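# Push the utility cart into the yellow taped bay

## Task

Get the utility cart parked inside the yellow taped bay so that each of its four wheels sits fully within the tape and none rests on the tape itself. Whatever load the cart carries has to remain on it without overhanging any edge. The cart must not tip over or finish leaning. It must stay in that state on its own, with the robot not holding it.

## Robot and tools

ROBOT. A two-wheel drive base (plus four passive casters) carries a lifting column with a tilting head and two six-joint arms, left and right, each ending in a two-finger gripper. Shoulder height S = 0.90 m + column_m. Folded, as at the start, the robot measures 0.73 m long, 0.62 m wide and S + 0.43 m tall, with its front 0.40 m ahead of the column. A loose object may occasionally get a brief shove from outside.

FRAMES. Base frame: origin on the floor below the column, midway between the drive wheels; x forward, y left, z up. left_hand and right_hand are reported in this frame as the point between the fingers (tips are 8 mm further out); the hand's z axis runs along the fingers (quat_wxyz rotates (0, 0, 1) onto it), its y axis across the opening. The odometry frame is where the base frame was when the scene began. base_odometry integrates wheel turns only, so slip shows up as false travel; heading is positive to the left, -3.142 to 3.142.

execute_actions. Arguments: "actions", a list holding one action or none (none just reports state and images), and "cameras", a list from cam_head_left, cam_head_right, cam_left_wrist, cam_right_wrist, nav_camera, all (omitted, null or ["all"] gives every camera, [] gives none; an unknown name rejects the call). An action may contain "base", "joints" and optionally "speeds"; its motions start together and may finish at different times, and none runs past 15 s.
- base: exactly one key. translate_m is a relative straight drive in metres from where the base now stands, positive forward, -3 to 3. rotate_rad is a relative turn on the spot in radians, positive counter-clockwise seen from above (left), -3.2 to 3.2. No sideways driving.
- joints: a single dictionary for the whole robot, keyed by joint name, each value an absolute target. column_m 0 to 0.8 m; head_tilt_rad -0.61 to 1.308 (0 about level, positive looks down); for each arm (prefix left_ or right_) joint1_rad -2.879 to 2.879, joint2_rad 0 to 3.141, joint3_rad 0 to 3.019, joint4_rad -1.692 to 1.57, joint5_rad -1.57 to 1.57 (positive swings the hand to the robot's right), joint6_rad -2.094 to 2.094 (hand roll, positive clockwise seen from behind), gripper_m 0 to 0.093 m fingertip gap, 0 closed. Joints left out may keep driving toward earlier targets.
- speeds: optional caps for this action only, translate_m 0.05 to 0.8 m/s, rotate_rad 0.1 to 1 rad/s (defaults are the maxima). A drive or turn needing over 8.667 s at its cap is rejected.
Any unknown key or out-of-range number rejects the call and nothing moves. Once a result reports a stop, the remaining execute_actions, wait and finished_scene calls in that same reply are skipped.

wait: "seconds" 0 to 10; commands nothing, returns state and images. zoom_image: "camera" and "region" [x0, y0, x1, y1] in pixels from the top-left, at most 504 by 504, only on a camera with a full image in the latest result. read_manual: optional "section" ("licences"); only licence text. finished_scene: "scene" is the current scene's number; it closes the scene permanently and reports success, so the cart must already be settled. A reply with no tool call ends the run.

ARM GEOMETRY. With joint1 at -1.57 (left) or 1.57 (right) and joints 5 and 6 at 0, the arm moves in a forward vertical plane 0.23 m to that side. Let a = j2 - 0.35, b = 1.05 + j2 - j3, c = b - j4 (c = 1.57 means fingers straight down). The hand is then about 0.12 + 0.39 sin a + 0.38 cos b + 0.25 cos c m ahead and S + 0.39 cos a - 0.38 sin b - 0.25 sin c m up; in reality it sits up to about 5 cm lower and nearer. Reach is roughly 1 m from the shoulder. Below 0.4 m height the housing blocks hands closer than 0.45 m ahead; avoid arm motion with column_m below 0.3. Small changes (under about 0.03 rad, 0.08 for joints 2 and 3) may not move a joint despite "done"; "speeds" does not slow arms.

RESULT LINES. base_status and joint_status give each motion's outcome: done (within tolerance; for the base, wheels turned fully even if slipping), off_target, contact_stop (base wheel stalled or column hit something), time_out, not_followed, or limit_stop_at_motor_heat. "joint command not followed" plus a "cause:" line means a self-collision check withheld an arm's targets; back each moved joint off by 0.05 rad or more, or drive away from the blocking object. on_its_own lists what the call did not command ("held at" is a target). motor_effort lists left_wheel and right_wheel in percent, positive pushing forward, peak in brackets; out-of-rest values suggest pushing something. base_tilt in degrees, forward and right positive. If turned_by_wheels and turned_by_imu differ by over about 4 % and at least 0.05 rad, the base slipped or hit something and heading is off by that gap. wheel_motors_off = 1 while the wheels are shut down. Joint torques and Motor temperatures are per arm, joint order as in joint_positions; MOTOR HOT appears from 85 °C, and at 100 °C the arm drops (OVER-TEMPERATURE FAULT).

CAUTIONS. A stalled base stops with contact_stop; reverse 0.05 m before retrying or turning. Pushing hard for about 3 s shuts both wheel motors for 2 s and the base stops holding. The robot leans back if base_tilt forward drops 0.5 degrees or more during a move; back off 0.05 m. A blocked arm keeps pushing and can overheat; relieve it by sending its reported joint positions as targets. Never let the two arms strike or press on each other. Push the cart gently and at low speed so its load does not slide or fall and it does not tip; release it before finishing so it stands alone inside the bay.

Each tool is called after "Emit:" as name(argument=value, ...), one argument or row to a line, values as JSON.

## Session

Emit:
execute_actions(
  actions=[],
)

Scene clock: 0.00 s.
Joint torques (N m, as the arm reports them, + toward a larger angle): no reading
Motor temperatures (°C, as the motors report them): left_arm=[22 21 20 23 21 23] | right_arm=[22 22 22 21 20 24]
base_odometry: x=+0.000 y=+0.000 heading=+0.000 (m, m, rad; odometry frame)
turned_by_wheels: +0.000 (rad since the last result)
turned_by_imu: +0.000 (rad since the last result)
base_tilt: forward=-0.3 right=-1.0 (deg)
base_status: not commanded
joint_positions: column_m=+0.555 head_tilt_rad=+0.884 left_joint1_rad=-1.561 left_joint2_rad=+0.892 left_joint3_rad=+0.379 left_joint4_rad=-0.888 left_joint5_rad=+0.035 left_joint6_rad=-0.034 left_gripper_m=+0.095 right_joint1_rad=+1.566 right_joint2_rad=+0.864 right_joint3_rad=+0.366 right_joint4_rad=-0.891 right_joint5_rad=-0.046 right_joint6_rad=-0.061 right_gripper_m=+0.095
joint_status: not commanded
wheel_motors_off: 0
motor_effort: left_wheel=+3 right_wheel=+1 (%)
left_hand: x=+0.1388 y=+0.2206 z=+1.2472 quat_wxyz=(+0.425, +0.027, -0.905, +0.006) (m; base frame)
right_hand: x=+0.1368 y=-0.2186 z=+1.2507 quat_wxyz=(+0.419, +0.016, -0.907, -0.032) (m; base frame)
pictures: cam_head_left, cam_head_right, cam_left_wrist, cam_right_wrist, nav_camera
Images, in order (width x height): cam_head_left 504x504, cam_head_right 504x504, cam_left_wrist 616x616, cam_right_wrist 616x616, nav_camera 504x504.

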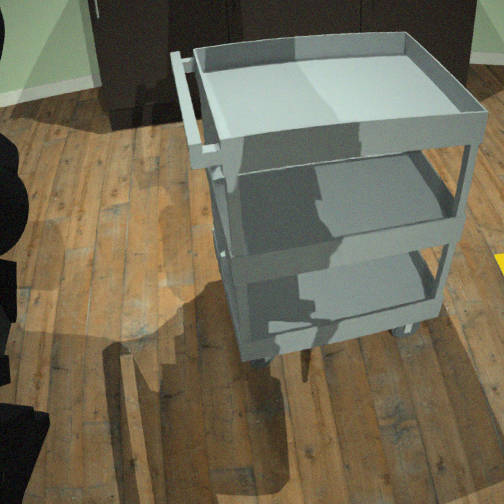

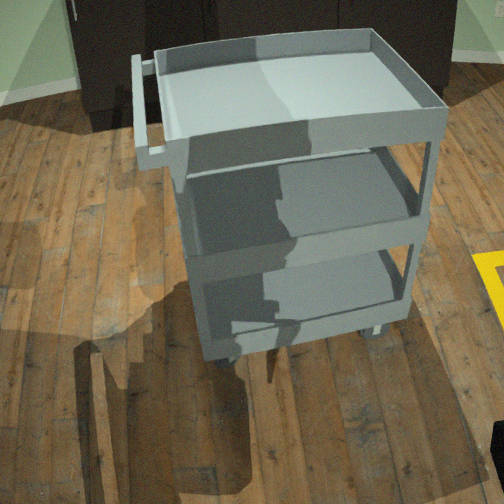

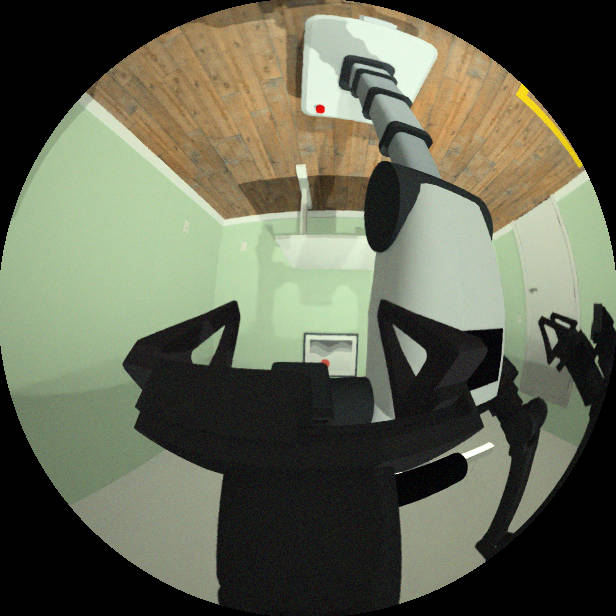

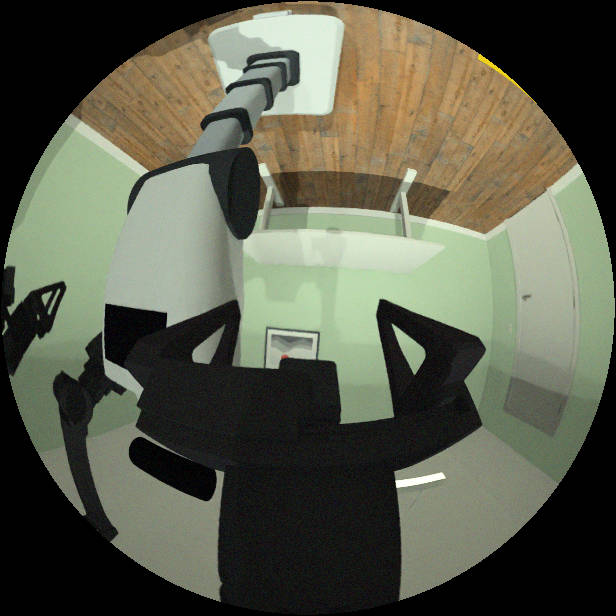

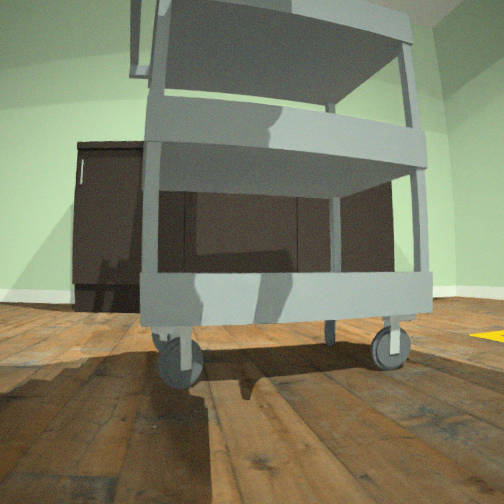

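Emit:
execute_actions(
  actions=[
    {"base":{"rotate_rad":-0.7}},
  ],
  cameras=["cam_head_left","nav_camera"],
)

Scene clock: 9.00 s.
Joint torques (N m, as the arm reports them, + toward a larger angle): left_arm=[ 0.62 -5.22 -0.58 -1.27  0.17 -0.03] | right_arm=[-0.43 -7.61 -0.84 -1.42 -0.01  0.04]
Motor temperatures (°C, as the motors report them): left_arm=[22 21 20 23 21 23] | right_arm=[22 22 22 21 20 24]
base_odometry: x=+0.000 y=+0.000 heading=-0.699 (m, m, rad; odometry frame)
turned_by_wheels: -0.699 (rad since the last result)
turned_by_imu: -0.705 (rad since the last result)
base_tilt: forward=-0.3 right=-1.0 (deg)
base_status: done
joint_positions: column_m=+0.555 head_tilt_rad=+0.884 left_joint1_rad=-1.561 left_joint2_rad=+0.892 left_joint3_rad=+0.379 left_joint4_rad=-0.888 left_joint5_rad=+0.035 left_joint6_rad=-0.034 left_gripper_m=+0.095 right_joint1_rad=+1.566 right_joint2_rad=+0.864 right_joint3_rad=+0.366 right_joint4_rad=-0.891 right_joint5_rad=-0.046 right_joint6_rad=-0.061 right_gripper_m=+0.095
joint_status: not commanded
wheel_motors_off: 0
motor_effort: left_wheel=+7(37) right_wheel=-10(47) (%)
left_hand: x=+0.1388 y=+0.2206 z=+1.2472 quat_wxyz=(+0.425, +0.027, -0.905, +0.006) (m; base frame)
right_hand: x=+0.1368 y=-0.2186 z=+1.2507 quat_wxyz=(+0.419, +0.016, -0.907, -0.032) (m; base frame)
pictures: cam_head_left, nav_camera
Images, in order (width x height): cam_head_left 504x504, nav_camera 504x504.

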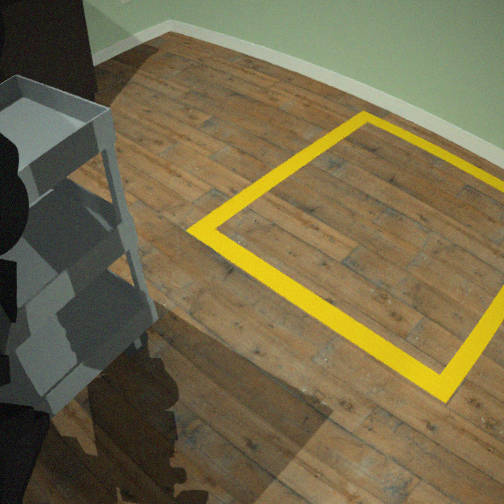

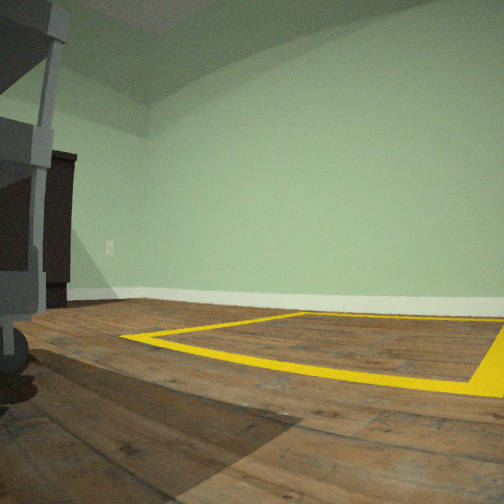

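Emit:
execute_actions(
  actions=[
    {"base":{"translate_m":0.45}},
  ],
  cameras=[],
)

Emit:
execute_actions(
  actions=[
    {"base":{"rotate_rad":0.97},"joints":{"column_m":0.7,"head_tilt_rad":1.1}},
  ],
  cameras=[],
)

Emit:
execute_actions(
  actions=[
    {"joints":{"left_joint1_rad":-1.57,"left_joint2_rad":1.2,"left_joint3_rad":1.3,"left_joint4_rad":-0.62,"left_joint5_rad":0,"left_joint6_rad":1.57,"right_joint1_rad":1.57,"right_joint2_rad":1.2,"right_joint3_rad":1.3,"right_joint4_rad":-0.62,"right_joint5_rad":0,"right_joint6_rad":-1.57}},
  ],
)

Scene clock: 13.20 s.
Joint torques (N m, as the arm reports them, + toward a larger angle): left_arm=[ 0.77 -5.14 -0.43 -1.32  0.16 -0.04] | right_arm=[-0.48 -7.59 -0.86 -1.43 -0.01  0.05]
Motor temperatures (°C, as the motors report them): left_arm=[22 22 20 23 21 23] | right_arm=[22 22 22 21 20 24]
base_odometry: x=+0.345 y=-0.290 heading=-0.699 (m, m, rad; odometry frame)
turned_by_wheels: +0.000 (rad since the last result)
turned_by_imu: +0.001 (rad since the last result)
base_tilt: forward=-0.2 right=-0.9 (deg)
base_status: done
joint_positions: column_m=+0.555 head_tilt_rad=+0.884 left_joint1_rad=-1.561 left_joint2_rad=+0.892 left_joint3_rad=+0.379 left_joint4_rad=-0.888 left_joint5_rad=+0.035 left_joint6_rad=-0.034 left_gripper_m=+0.095 right_joint1_rad=+1.566 right_joint2_rad=+0.864 right_joint3_rad=+0.366 right_joint4_rad=-0.891 right_joint5_rad=-0.046 right_joint6_rad=-0.061 right_gripper_m=+0.095
joint_status: not commanded
wheel_motors_off: 0
motor_effort: left_wheel=+0(51) right_wheel=+1(53) (%)
left_hand: x=+0.1388 y=+0.2206 z=+1.2472 quat_wxyz=(+0.425, +0.027, -0.905, +0.006) (m; base frame)
right_hand: x=+0.1370 y=-0.2186 z=+1.2507 quat_wxyz=(+0.419, +0.016, -0.907, -0.032) (m; base frame)
pictures: none
No camera images: the call's "cameras" was empty. Leave "cameras" out to get every camera's image.

Scene clock: 15.77 s.
Joint torques (N m, as the arm reports them, + toward a larger angle): left_arm=[ 0.63 -5.41 -0.47 -1.27  0.14 -0.06] | right_arm=[-0.46 -7.62 -0.84 -1.41 -0.02  0.04]
Motor temperatures (°C, as the motors report them): left_arm=[22 22 20 23 21 23] | right_arm=[22 22 22 21 20 24]
base_odometry: x=+0.344 y=-0.290 heading=+0.270 (m, m, rad; odometry frame)
turned_by_wheels: +0.969 (rad since the last result)
turned_by_imu: +0.978 (rad since the last result)
base_tilt: forward=-0.2 right=-1.0 (deg)
base_status: done
joint_positions: column_m=+0.700 head_tilt_rad=+1.099 left_joint1_rad=-1.561 left_joint2_rad=+0.892 left_joint3_rad=+0.379 left_joint4_rad=-0.888 left_joint5_rad=+0.035 left_joint6_rad=-0.034 left_gripper_m=+0.095 right_joint1_rad=+1.566 right_joint2_rad=+0.864 right_joint3_rad=+0.366 right_joint4_rad=-0.891 right_joint5_rad=-0.046 right_joint6_rad=-0.061 right_gripper_m=+0.095
joint_status: all done
wheel_motors_off: 0
motor_effort: left_wheel=-7(46) right_wheel=+8(39) (%)
left_hand: x=+0.1388 y=+0.2206 z=+1.3920 quat_wxyz=(+0.425, +0.027, -0.905, +0.006) (m; base frame)
right_hand: x=+0.1370 y=-0.2186 z=+1.3954 quat_wxyz=(+0.419, +0.016, -0.907, -0.032) (m; base frame)
pictures: none
No camera images: the call's "cameras" was empty. Leave "cameras" out to get every camera's image.

Scene clock: 17.50 s.
Joint torques (N m, as the arm reports them, + toward a larger angle): left_arm=[  0.27 -14.57   6.23   0.12   0.19   0.08] | right_arm=[ -0.04 -19.61   6.3    0.55  -0.01  -0.06]
Motor temperatures (°C, as the motors report them): left_arm=[22 22 21 23 21 23] | right_arm=[22 22 22 21 20 24]
base_odometry: x=+0.344 y=-0.290 heading=+0.270 (m, m, rad; odometry frame)
turned_by_wheels: +0.000 (rad since the last result)
turned_by_imu: +0.000 (rad since the last result)
base_tilt: forward=-0.3 right=-1.0 (deg)
base_status: not commanded
joint_positions: column_m=+0.700 head_tilt_rad=+1.099 left_joint1_rad=-1.564 left_joint2_rad=+1.197 left_joint3_rad=+1.286 left_joint4_rad=-0.620 left_joint5_rad=+0.002 left_joint6_rad=+1.556 left_gripper_m=+0.095 right_joint1_rad=+1.566 right_joint2_rad=+1.200 right_joint3_rad=+1.283 right_joint4_rad=-0.627 right_joint5_rad=-0.002 right_joint6_rad=-1.561 right_gripper_m=+0.095
joint_status: all done
wheel_motors_off: 0
motor_effort: left_wheel=-10(12) right_wheel=+14(15) (%)
left_hand: x=+0.6305 y=+0.2281 z=+1.2972 quat_wxyz=(+0.004, -0.701, -0.714, +0.001) (m; base frame)
right_hand: x=+0.6265 y=-0.2277 z=+1.2953 quat_wxyz=(+0.008, +0.703, -0.711, -0.006) (m; base frame)
pictures: cam_head_left, cam_head_right, cam_left_wrist, cam_right_wrist, nav_camera
Images, in order (width x height): cam_head_left 504x504, cam_head_right 504x504, cam_left_wrist 616x616, cam_right_wrist 616x616, nav_camera 504x504.

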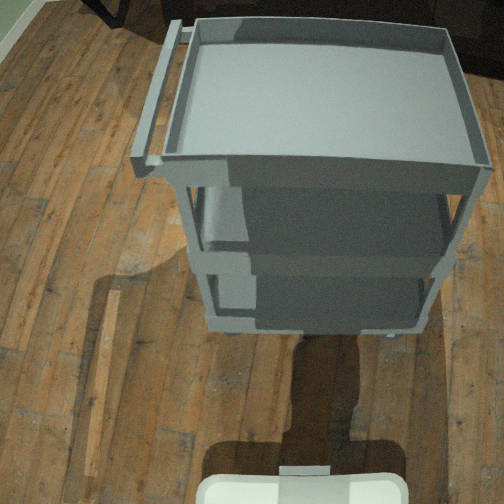

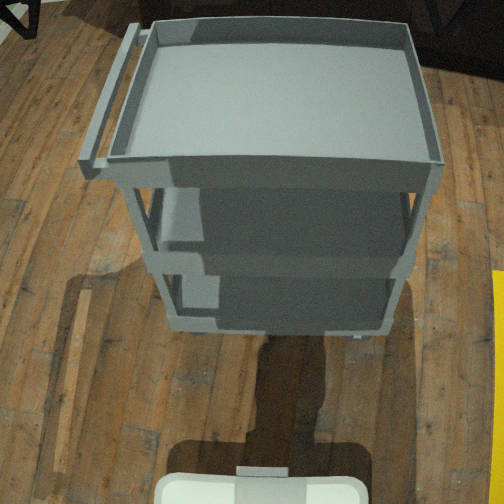

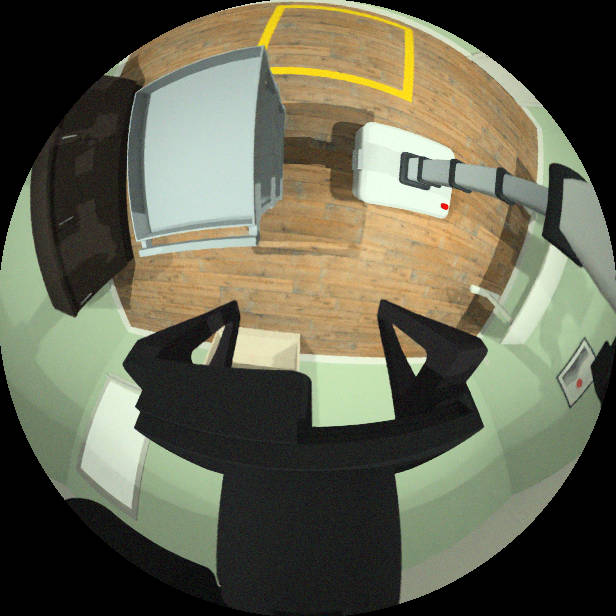

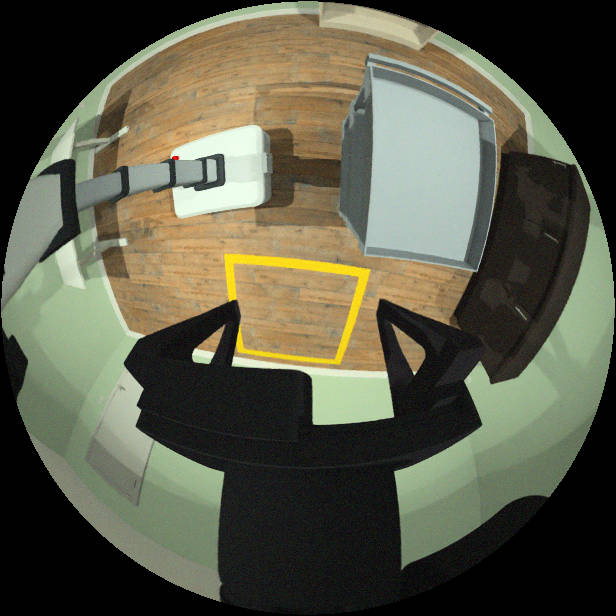

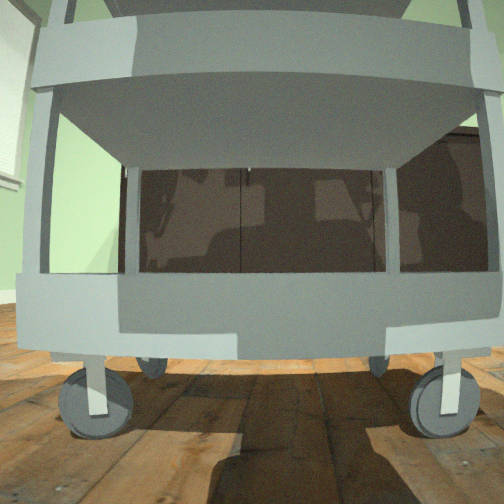

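Emit:
execute_actions(
  actions=[
    {"base":{"translate_m":0.14},"joints":{"column_m":0.42}},
  ],
  cameras=["cam_head_left","cam_left_wrist","cam_right_wrist"],
)

Scene clock: 22.07 s.
Joint torques (N m, as the arm reports them, + toward a larger angle): left_arm=[  0.34 -14.57   6.18   0.13   0.19   0.08] | right_arm=[ -0.08 -19.81   6.23   0.56  -0.02  -0.05]
Motor temperatures (°C, as the motors report them): left_arm=[22 23 21 23 21 23] | right_arm=[22 23 23 21 20 24]
base_odometry: x=+0.479 y=-0.252 heading=+0.270 (m, m, rad; odometry frame)
turned_by_wheels: +0.001 (rad since the last result)
turned_by_imu: +0.001 (rad since the last result)
base_tilt: forward=-0.2 right=-0.9 (deg)
base_status: done
joint_positions: column_m=+0.420 head_tilt_rad=+1.100 left_joint1_rad=-1.564 left_joint2_rad=+1.197 left_joint3_rad=+1.287 left_joint4_rad=-0.620 left_joint5_rad=+0.002 left_joint6_rad=+1.556 left_gripper_m=+0.095 right_joint1_rad=+1.566 right_joint2_rad=+1.200 right_joint3_rad=+1.284 right_joint4_rad=-0.627 right_joint5_rad=-0.002 right_joint6_rad=-1.561 right_gripper_m=+0.095
joint_status: all done
wheel_motors_off: 0
motor_effort: left_wheel=+1(44) right_wheel=+0(70) (%)
left_hand: x=+0.6313 y=+0.2277 z=+1.0176 quat_wxyz=(+0.004, -0.701, -0.713, +0.001) (m; base frame)
right_hand: x=+0.6274 y=-0.2277 z=+1.0158 quat_wxyz=(+0.008, +0.703, -0.711, -0.006) (m; base frame)
pictures: cam_head_left, cam_left_wrist, cam_right_wrist
Images, in order (width x height): cam_head_left 504x504, cam_left_wrist 616x616, cam_right_wrist 616x616.

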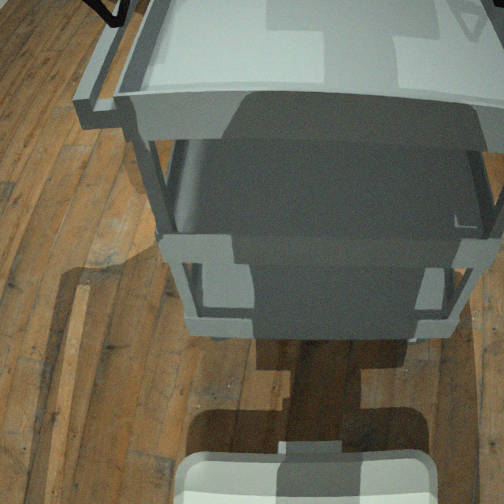

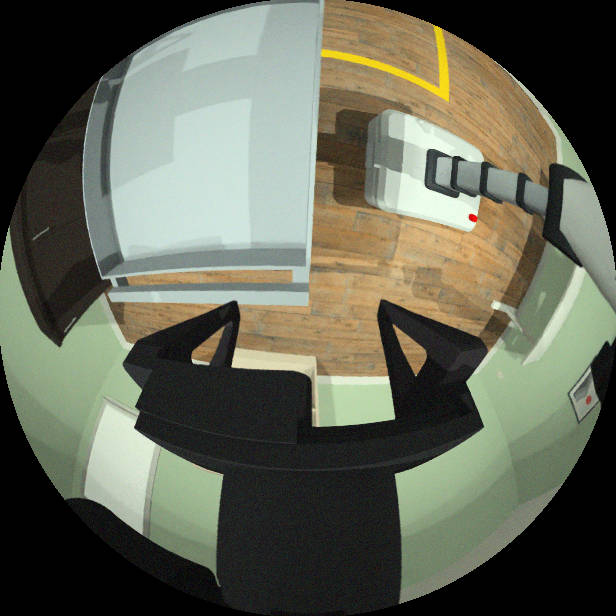

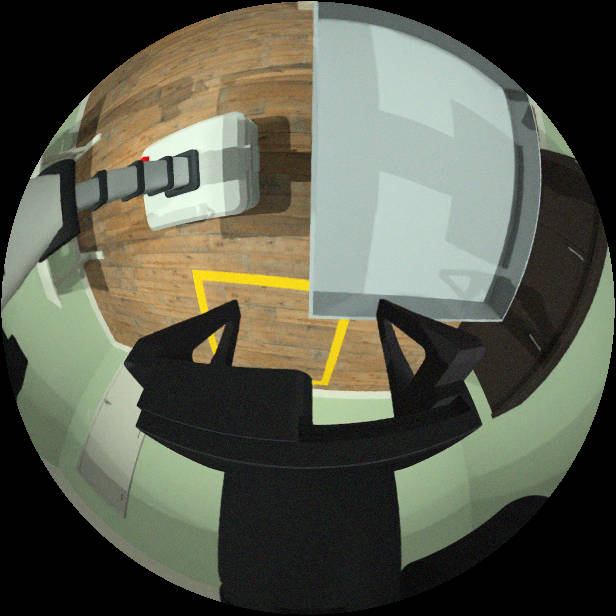

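Emit:
execute_actions(
  actions=[
    {"joints":{"column_m":0.36,"left_joint1_rad":-1.77,"right_joint1_rad":1.67}},
  ],
  cameras=["cam_head_left","cam_left_wrist","cam_right_wrist"],
)

Scene clock: 23.67 s.
Joint torques (N m, as the arm reports them, + toward a larger angle): left_arm=[ -0.6  -14.31   6.16   0.08   0.29   0.08] | right_arm=[ -0.07 -19.83   6.24   0.56  -0.1   -0.06]
Motor temperatures (°C, as the motors report them): left_arm=[22 23 21 23 21 23] | right_arm=[22 24 23 21 20 24]
base_odometry: x=+0.479 y=-0.252 heading=+0.270 (m, m, rad; odometry frame)
turned_by_wheels: +0.000 (rad since the last result)
turned_by_imu: +0.000 (rad since the last result)
base_tilt: forward=-0.3 right=-0.9 (deg)
base_status: not commanded
joint_positions: column_m=+0.360 head_tilt_rad=+1.100 left_joint1_rad=-1.775 left_joint2_rad=+1.197 left_joint3_rad=+1.287 left_joint4_rad=-0.620 left_joint5_rad=+0.002 left_joint6_rad=+1.556 left_gripper_m=+0.095 right_joint1_rad=+1.678 right_joint2_rad=+1.200 right_joint3_rad=+1.284 right_joint4_rad=-0.627 right_joint5_rad=-0.001 right_joint6_rad=-1.561 right_gripper_m=+0.095
joint_status: all done
wheel_motors_off: 0
motor_effort: left_wheel=+1(2) right_wheel=+0(2) (%)
left_hand: x=+0.6256 y=+0.1147 z=+0.9674 quat_wxyz=(-0.060, -0.735, -0.672, +0.066) (m; base frame)
right_hand: x=+0.6259 y=-0.1677 z=+0.9584 quat_wxyz=(-0.026, +0.722, -0.690, -0.040) (m; base frame)
pictures: cam_head_left, cam_left_wrist, cam_right_wrist
Images, in order (width x height): cam_head_left 504x504, cam_left_wrist 616x616, cam_right_wrist 616x616.

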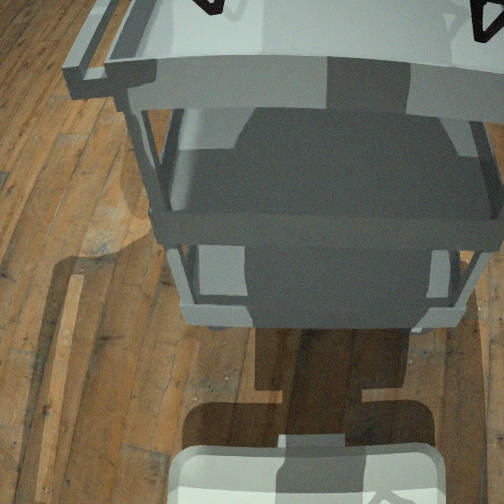

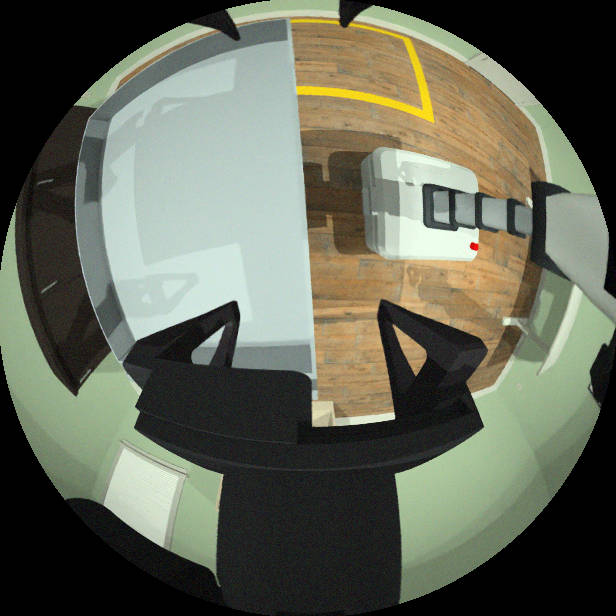

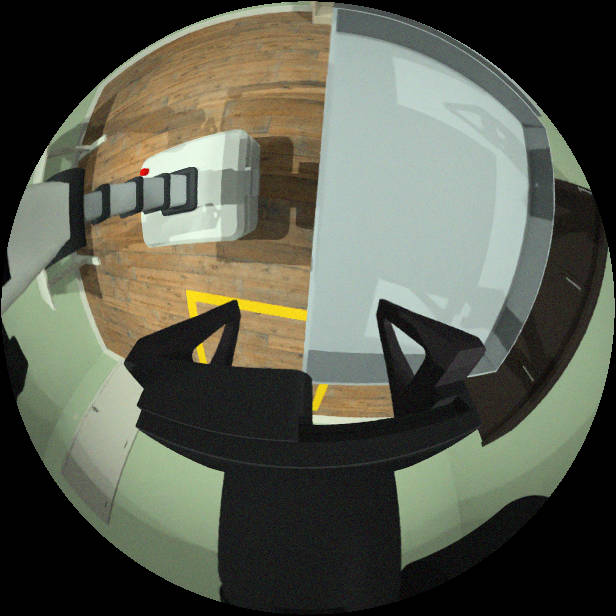

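Emit:
execute_actions(
  actions=[
    {"joints":{"column_m":0.26,"head_tilt_rad":0.8}},
  ],
  cameras=["cam_head_left","cam_left_wrist","cam_right_wrist"],
)

Scene clock: 25.67 s.
Joint torques (N m, as the arm reports them, + toward a larger angle): left_arm=[ -0.47 -14.3    6.15   0.06   0.29   0.09] | right_arm=[  0.07 -19.43   6.26   0.58  -0.1   -0.05]
Motor temperatures (°C, as the motors report them): left_arm=[22 23 21 23 21 23] | right_arm=[22 24 23 21 20 24]
base_odometry: x=+0.479 y=-0.252 heading=+0.270 (m, m, rad; odometry frame)
turned_by_wheels: +0.000 (rad since the last result)
turned_by_imu: +0.000 (rad since the last result)
base_tilt: forward=-0.2 right=-1.0 (deg)
base_status: not commanded
joint_positions: column_m=+0.260 head_tilt_rad=+0.816 left_joint1_rad=-1.775 left_joint2_rad=+1.197 left_joint3_rad=+1.287 left_joint4_rad=-0.620 left_joint5_rad=+0.002 left_joint6_rad=+1.556 left_gripper_m=+0.095 right_joint1_rad=+1.678 right_joint2_rad=+1.200 right_joint3_rad=+1.284 right_joint4_rad=-0.627 right_joint5_rad=-0.001 right_joint6_rad=-1.561 right_gripper_m=+0.095
joint_status: all done
wheel_motors_off: 0
motor_effort: left_wheel=+1(1) right_wheel=-2(0) (%)
left_hand: x=+0.6256 y=+0.1147 z=+0.8674 quat_wxyz=(-0.060, -0.735, -0.672, +0.066) (m; base frame)
right_hand: x=+0.6259 y=-0.1677 z=+0.8584 quat_wxyz=(-0.026, +0.722, -0.690, -0.040) (m; base frame)
pictures: cam_head_left, cam_left_wrist, cam_right_wrist
Images, in order (width x height): cam_head_left 504x504, cam_left_wrist 616x616, cam_right_wrist 616x616.

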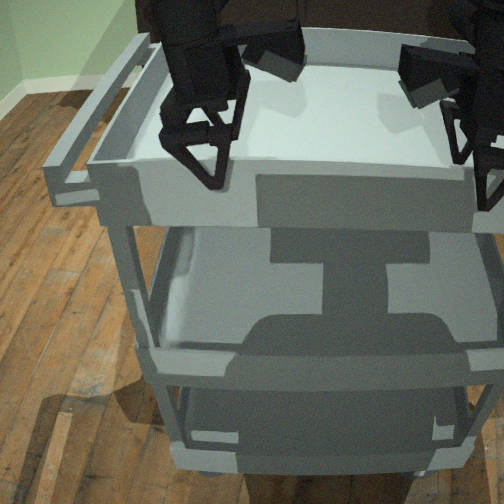

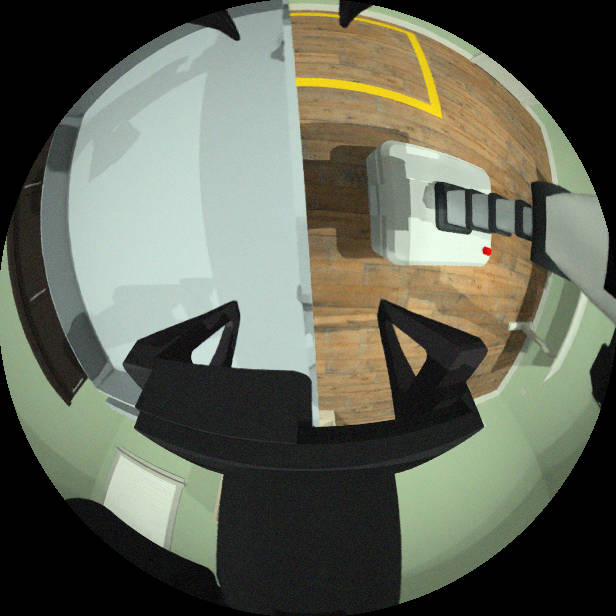

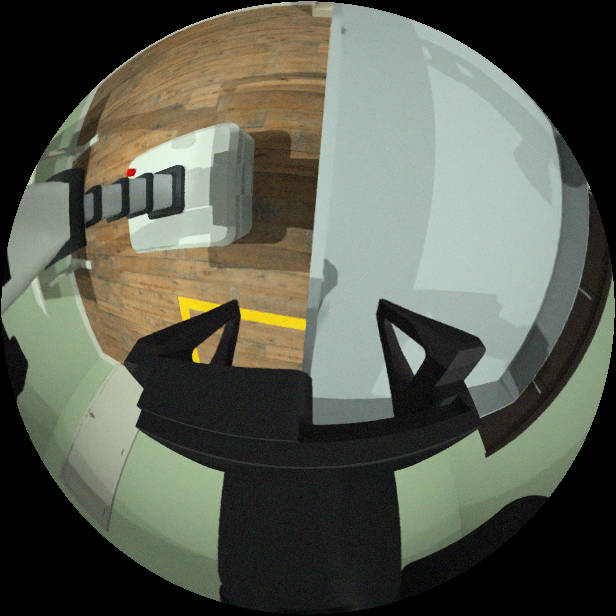

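Emit:
execute_actions(
  actions=[
    {"joints":{"column_m":0.22}},
  ],
  cameras=[],
)

Emit:
execute_actions(
  actions=[
    {"joints":{"left_gripper_m":0,"right_gripper_m":0}},
  ],
  cameras=["cam_head_left","cam_right_wrist"],
)

Scene clock: 26.97 s.
Joint torques (N m, as the arm reports them, + toward a larger angle): left_arm=[ -0.76 -14.38   6.2    0.06   0.32   0.08] | right_arm=[ -0.02 -19.78   6.26   0.55  -0.11  -0.06]
Motor temperatures (°C, as the motors report them): left_arm=[22 23 22 23 21 23] | right_arm=[22 24 23 21 20 24]
base_odometry: x=+0.479 y=-0.252 heading=+0.270 (m, m, rad; odometry frame)
turned_by_wheels: +0.000 (rad since the last result)
turned_by_imu: +0.000 (rad since the last result)
base_tilt: forward=-0.3 right=-1.0 (deg)
base_status: not commanded
joint_positions: column_m=+0.220 head_tilt_rad=+0.816 left_joint1_rad=-1.775 left_joint2_rad=+1.197 left_joint3_rad=+1.287 left_joint4_rad=-0.620 left_joint5_rad=+0.002 left_joint6_rad=+1.556 left_gripper_m=+0.095 right_joint1_rad=+1.678 right_joint2_rad=+1.200 right_joint3_rad=+1.284 right_joint4_rad=-0.627 right_joint5_rad=-0.001 right_joint6_rad=-1.561 right_gripper_m=+0.095
joint_status: all done
wheel_motors_off: 0
motor_effort: left_wheel=+1(1) right_wheel=+0(0) (%)
left_hand: x=+0.6256 y=+0.1147 z=+0.8274 quat_wxyz=(-0.060, -0.735, -0.672, +0.066) (m; base frame)
right_hand: x=+0.6259 y=-0.1677 z=+0.8184 quat_wxyz=(-0.026, +0.722, -0.690, -0.040) (m; base frame)
pictures: none
No camera images: the call's "cameras" was empty. Leave "cameras" out to get every camera's image.

Scene clock: 27.77 s.
Joint torques (N m, as the arm reports them, + toward a larger angle): left_arm=[ -0.53 -14.16   6.19  -0.07   0.29   0.36] | right_arm=[  0.01 -19.75   6.23   0.18   0.01  -0.57]
Motor temperatures (°C, as the motors report them): left_arm=[22 24 22 23 21 23] | right_arm=[22 24 23 21 20 24]
base_odometry: x=+0.479 y=-0.252 heading=+0.270 (m, m, rad; odometry frame)
turned_by_wheels: +0.000 (rad since the last result)
turned_by_imu: +0.000 (rad since the last result)
base_tilt: forward=-0.3 right=-0.9 (deg)
base_status: not commanded
joint_positions: column_m=+0.220 head_tilt_rad=+0.816 left_joint1_rad=-1.775 left_joint2_rad=+1.197 left_joint3_rad=+1.287 left_joint4_rad=-0.616 left_joint5_rad=+0.002 left_joint6_rad=+1.523 left_gripper_m=+0.006 right_joint1_rad=+1.676 right_joint2_rad=+1.200 right_joint3_rad=+1.284 right_joint4_rad=-0.617 right_joint5_rad=-0.004 right_joint6_rad=-1.517 right_gripper_m=+0.006
joint_status: left_gripper_m off_target (ended at +0.006, target +0.000); right_gripper_m off_target (ended at +0.006, target +0.000)
wheel_motors_off: 0
motor_effort: left_wheel=+1(2) right_wheel=+2(3) (%)
left_hand: x=+0.6264 y=+0.1146 z=+0.8274 quat_wxyz=(-0.060, -0.723, -0.685, +0.066) (m; base frame)
right_hand: x=+0.6282 y=-0.1678 z=+0.8184 quat_wxyz=(-0.029, +0.706, -0.706, -0.038) (m; base frame)
pictures: cam_head_left, cam_right_wrist
Images, in order (width x height): cam_head_left 504x504, cam_right_wrist 616x616.

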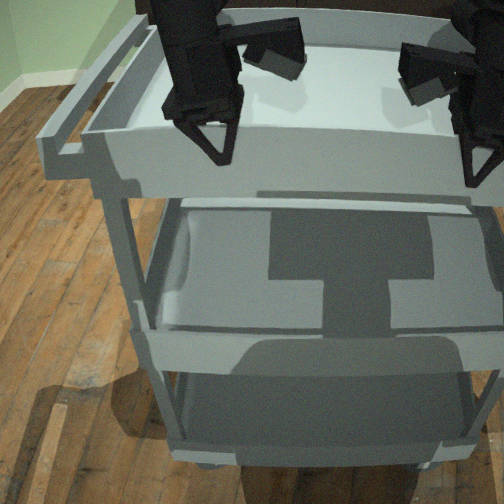

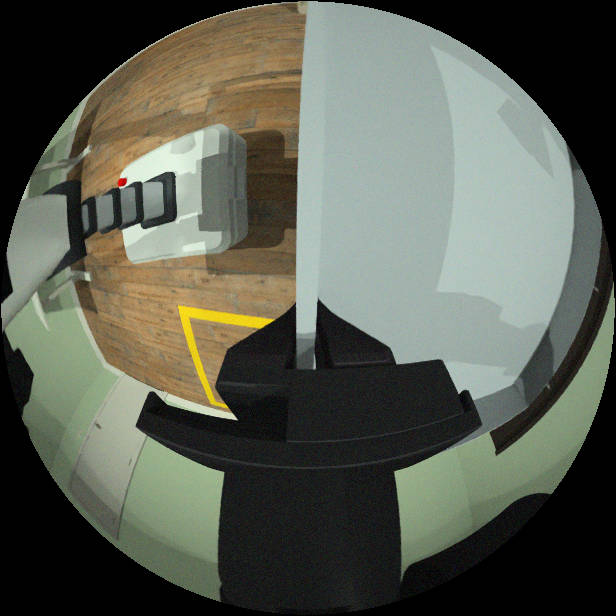

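Emit:
execute_actions(
  actions=[
    {"base":{"rotate_rad":-1.4},"speeds":{"rotate_rad":0.3},"joints":{"head_tilt_rad":0.6}},
  ],
)

Scene clock: 33.43 s.
Joint torques (N m, as the arm reports them, + toward a larger angle): left_arm=[ -0.11 -14.86   5.75  -0.66   0.24   0.6 ] | right_arm=[  1.12 -20.69   4.75  -0.09   0.11  -0.41]
Motor temperatures (°C, as the motors report them): left_arm=[22 24 22 23 21 24] | right_arm=[22 25 23 21 20 24]
base_odometry: x=+0.480 y=-0.252 heading=-1.129 (m, m, rad; odometry frame)
turned_by_wheels: -1.400 (rad since the last result)
turned_by_imu: -1.409 (rad since the last result)
base_tilt: forward=-0.2 right=-0.9 (deg)
base_status: done
joint_positions: column_m=+0.220 head_tilt_rad=+0.618 left_joint1_rad=-1.785 left_joint2_rad=+1.202 left_joint3_rad=+1.293 left_joint4_rad=-0.595 left_joint5_rad=+0.004 left_joint6_rad=+1.499 left_gripper_m=+0.006 right_joint1_rad=+1.662 right_joint2_rad=+1.207 right_joint3_rad=+1.305 right_joint4_rad=-0.611 right_joint5_rad=-0.007 right_joint6_rad=-1.531 right_gripper_m=+0.006
joint_status: all done
wheel_motors_off: 0
motor_effort: left_wheel=+2(53) right_wheel=-5(77) (%)
left_hand: x=+0.6329 y=+0.1083 z=+0.8274 quat_wxyz=(-0.071, -0.716, -0.692, +0.063) (m; base frame)
right_hand: x=+0.6396 y=-0.1746 z=+0.8187 quat_wxyz=(-0.034, +0.709, -0.704, -0.027) (m; base frame)
pictures: cam_head_left, cam_head_right, cam_left_wrist, cam_right_wrist, nav_camera
Images, in order (width x height): cam_head_left 504x504, cam_head_right 504x504, cam_left_wrist 616x616, cam_right_wrist 616x616, nav_camera 504x504.

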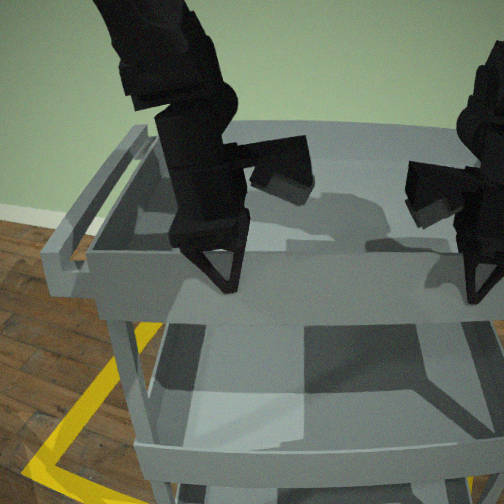

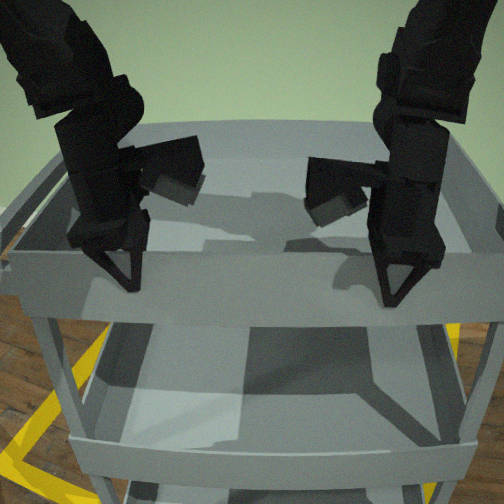

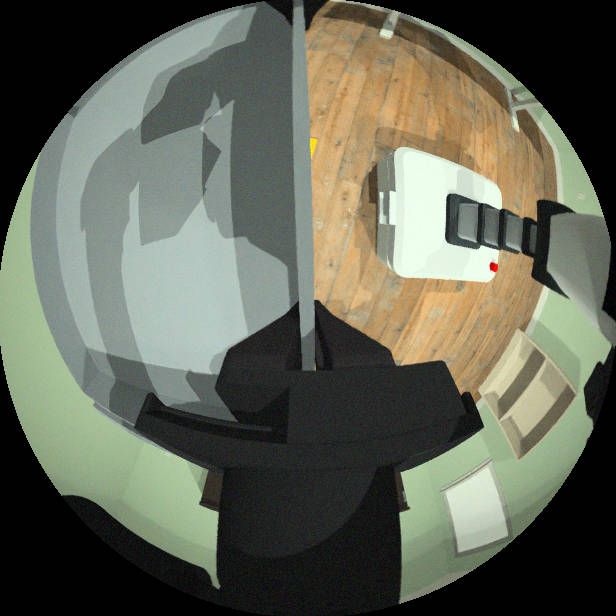

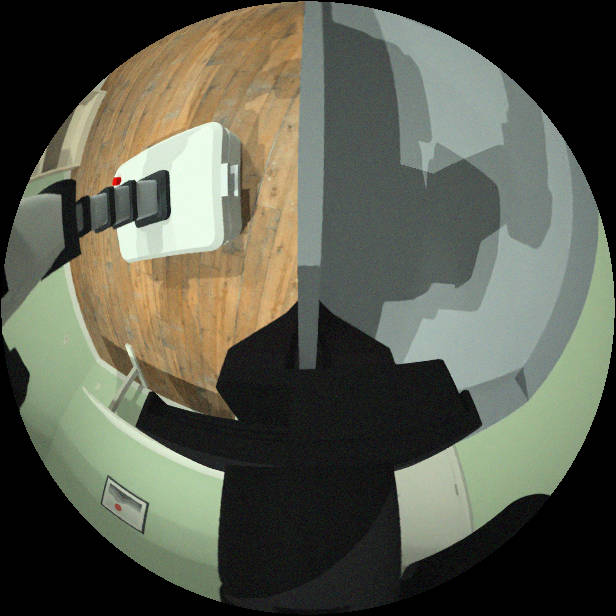

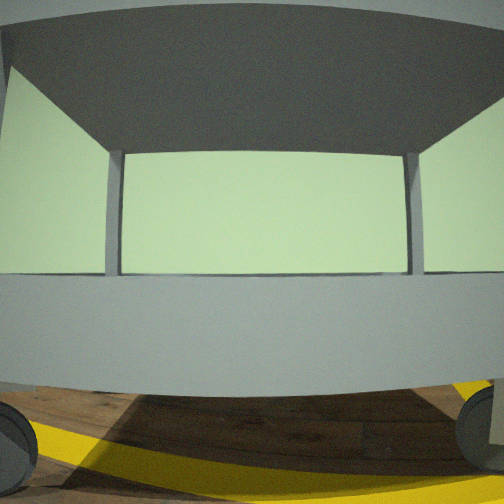

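Emit:
execute_actions(
  actions=[
    {"base":{"rotate_rad":0.1},"speeds":{"rotate_rad":0.2}},
  ],
  cameras=[],
)

Emit:
execute_actions(
  actions=[
    {"base":{"translate_m":0.3},"speeds":{"translate_m":0.2},"joints":{"head_tilt_rad":1.0}},
  ],
)

Scene clock: 34.90 s.
Joint torques (N m, as the arm reports them, + toward a larger angle): left_arm=[ -0.46 -15.     5.33   0.15  -0.02   0.4 ] | right_arm=[  0.47 -19.73   6.11  -0.23  -0.03  -0.68]
Motor temperatures (°C, as the motors report them): left_arm=[22 24 22 23 21 24] | right_arm=[22 25 23 21 20 24]
base_odometry: x=+0.479 y=-0.252 heading=-1.030 (m, m, rad; odometry frame)
turned_by_wheels: +0.099 (rad since the last result)
turned_by_imu: +0.100 (rad since the last result)
base_tilt: forward=-0.2 right=-1.0 (deg)
base_status: done
joint_positions: column_m=+0.220 head_tilt_rad=+0.618 left_joint1_rad=-1.776 left_joint2_rad=+1.205 left_joint3_rad=+1.300 left_joint4_rad=-0.618 left_joint5_rad=+0.011 left_joint6_rad=+1.520 left_gripper_m=+0.006 right_joint1_rad=+1.671 right_joint2_rad=+1.199 right_joint3_rad=+1.287 right_joint4_rad=-0.607 right_joint5_rad=-0.003 right_joint6_rad=-1.508 right_gripper_m=+0.006
joint_status: not commanded
wheel_motors_off: 0
motor_effort: left_wheel=-5(29) right_wheel=+9(45) (%)
left_hand: x=+0.6310 y=+0.1118 z=+0.8271 quat_wxyz=(-0.065, -0.722, -0.685, +0.068) (m; base frame)
right_hand: x=+0.6327 y=-0.1708 z=+0.8191 quat_wxyz=(-0.032, +0.702, -0.711, -0.031) (m; base frame)
pictures: none
No camera images: the call's "cameras" was empty. Leave "cameras" out to get every camera's image.

Scene clock: 37.23 s.
Joint torques (N m, as the arm reports them, + toward a larger angle): left_arm=[ -0.24 -14.68   6.06  -0.19   0.03   0.39] | right_arm=[  0.52 -19.57   6.34  -0.39   0.02  -0.68]
Motor temperatures (°C, as the motors report them): left_arm=[22 24 22 23 21 24] | right_arm=[22 25 24 21 20 24]
base_odometry: x=+0.634 y=-0.510 heading=-1.032 (m, m, rad; odometry frame)
turned_by_wheels: -0.002 (rad since the last result)
turned_by_imu: -0.001 (rad since the last result)
base_tilt: forward=-0.2 right=-0.9 (deg)
base_status: done
joint_positions: column_m=+0.220 head_tilt_rad=+1.000 left_joint1_rad=-1.777 left_joint2_rad=+1.200 left_joint3_rad=+1.290 left_joint4_rad=-0.608 left_joint5_rad=+0.010 left_joint6_rad=+1.519 left_gripper_m=+0.006 right_joint1_rad=+1.670 right_joint2_rad=+1.198 right_joint3_rad=+1.284 right_joint4_rad=-0.605 right_joint5_rad=-0.004 right_joint6_rad=-1.509 right_gripper_m=+0.006
joint_status: all done
wheel_motors_off: 0
motor_effort: left_wheel=+0(43) right_wheel=+1(83) (%)
left_hand: x=+0.6294 y=+0.1118 z=+0.8273 quat_wxyz=(-0.067, -0.722, -0.686, +0.066) (m; base frame)
right_hand: x=+0.6316 y=-0.1710 z=+0.8188 quat_wxyz=(-0.032, +0.702, -0.711, -0.032) (m; base frame)
pictures: cam_head_left, cam_head_right, cam_left_wrist, cam_right_wrist, nav_camera
Images, in order (width x height): cam_head_left 504x504, cam_head_right 504x504, cam_left_wrist 616x616, cam_right_wrist 616x616, nav_camera 504x504.

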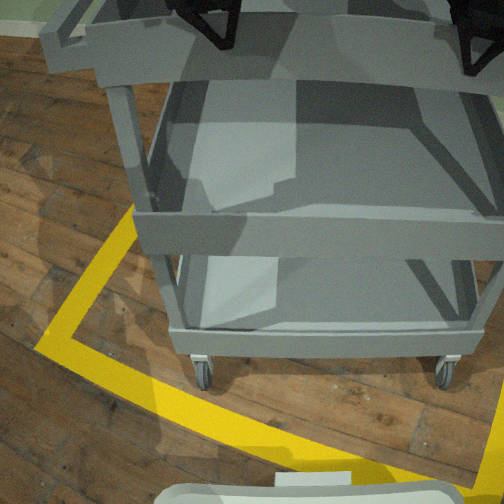

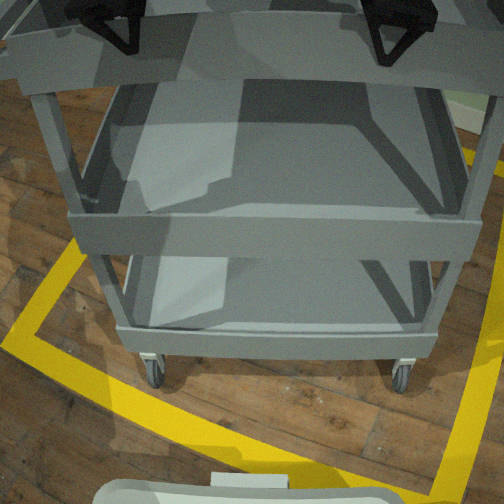

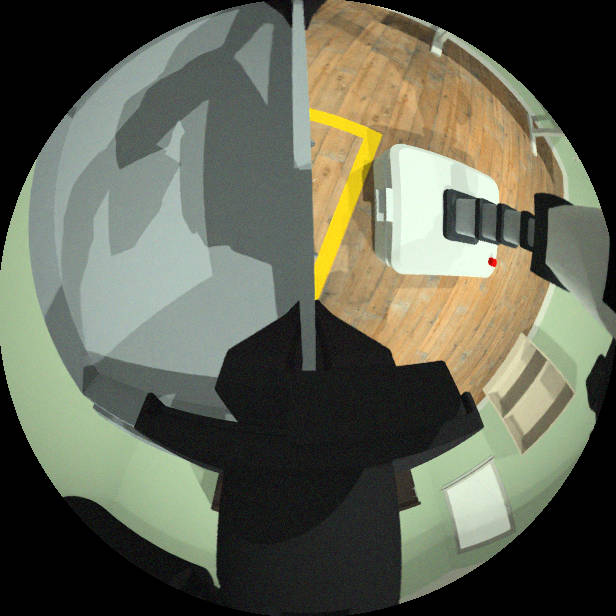

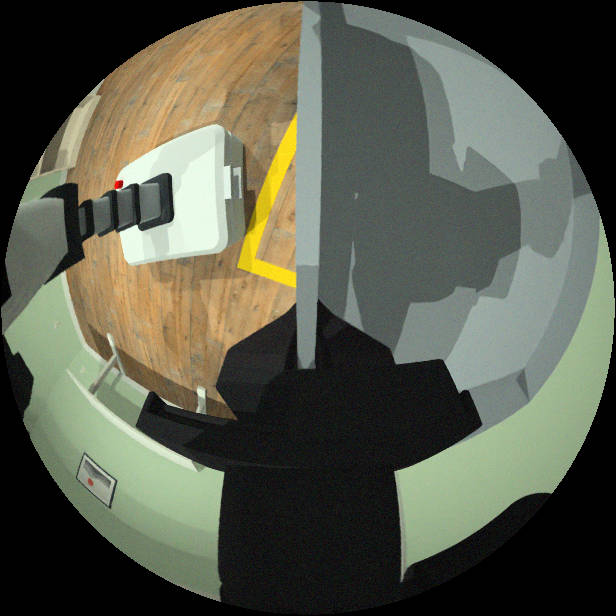

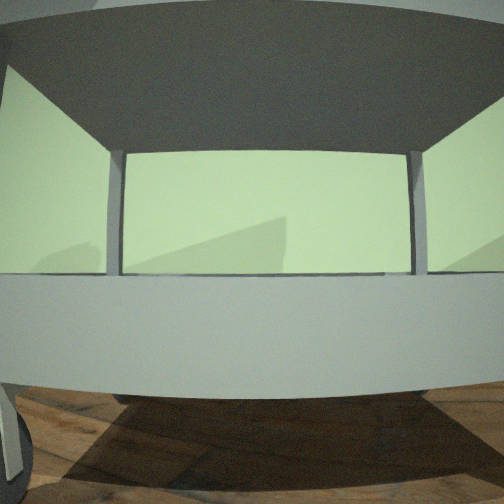

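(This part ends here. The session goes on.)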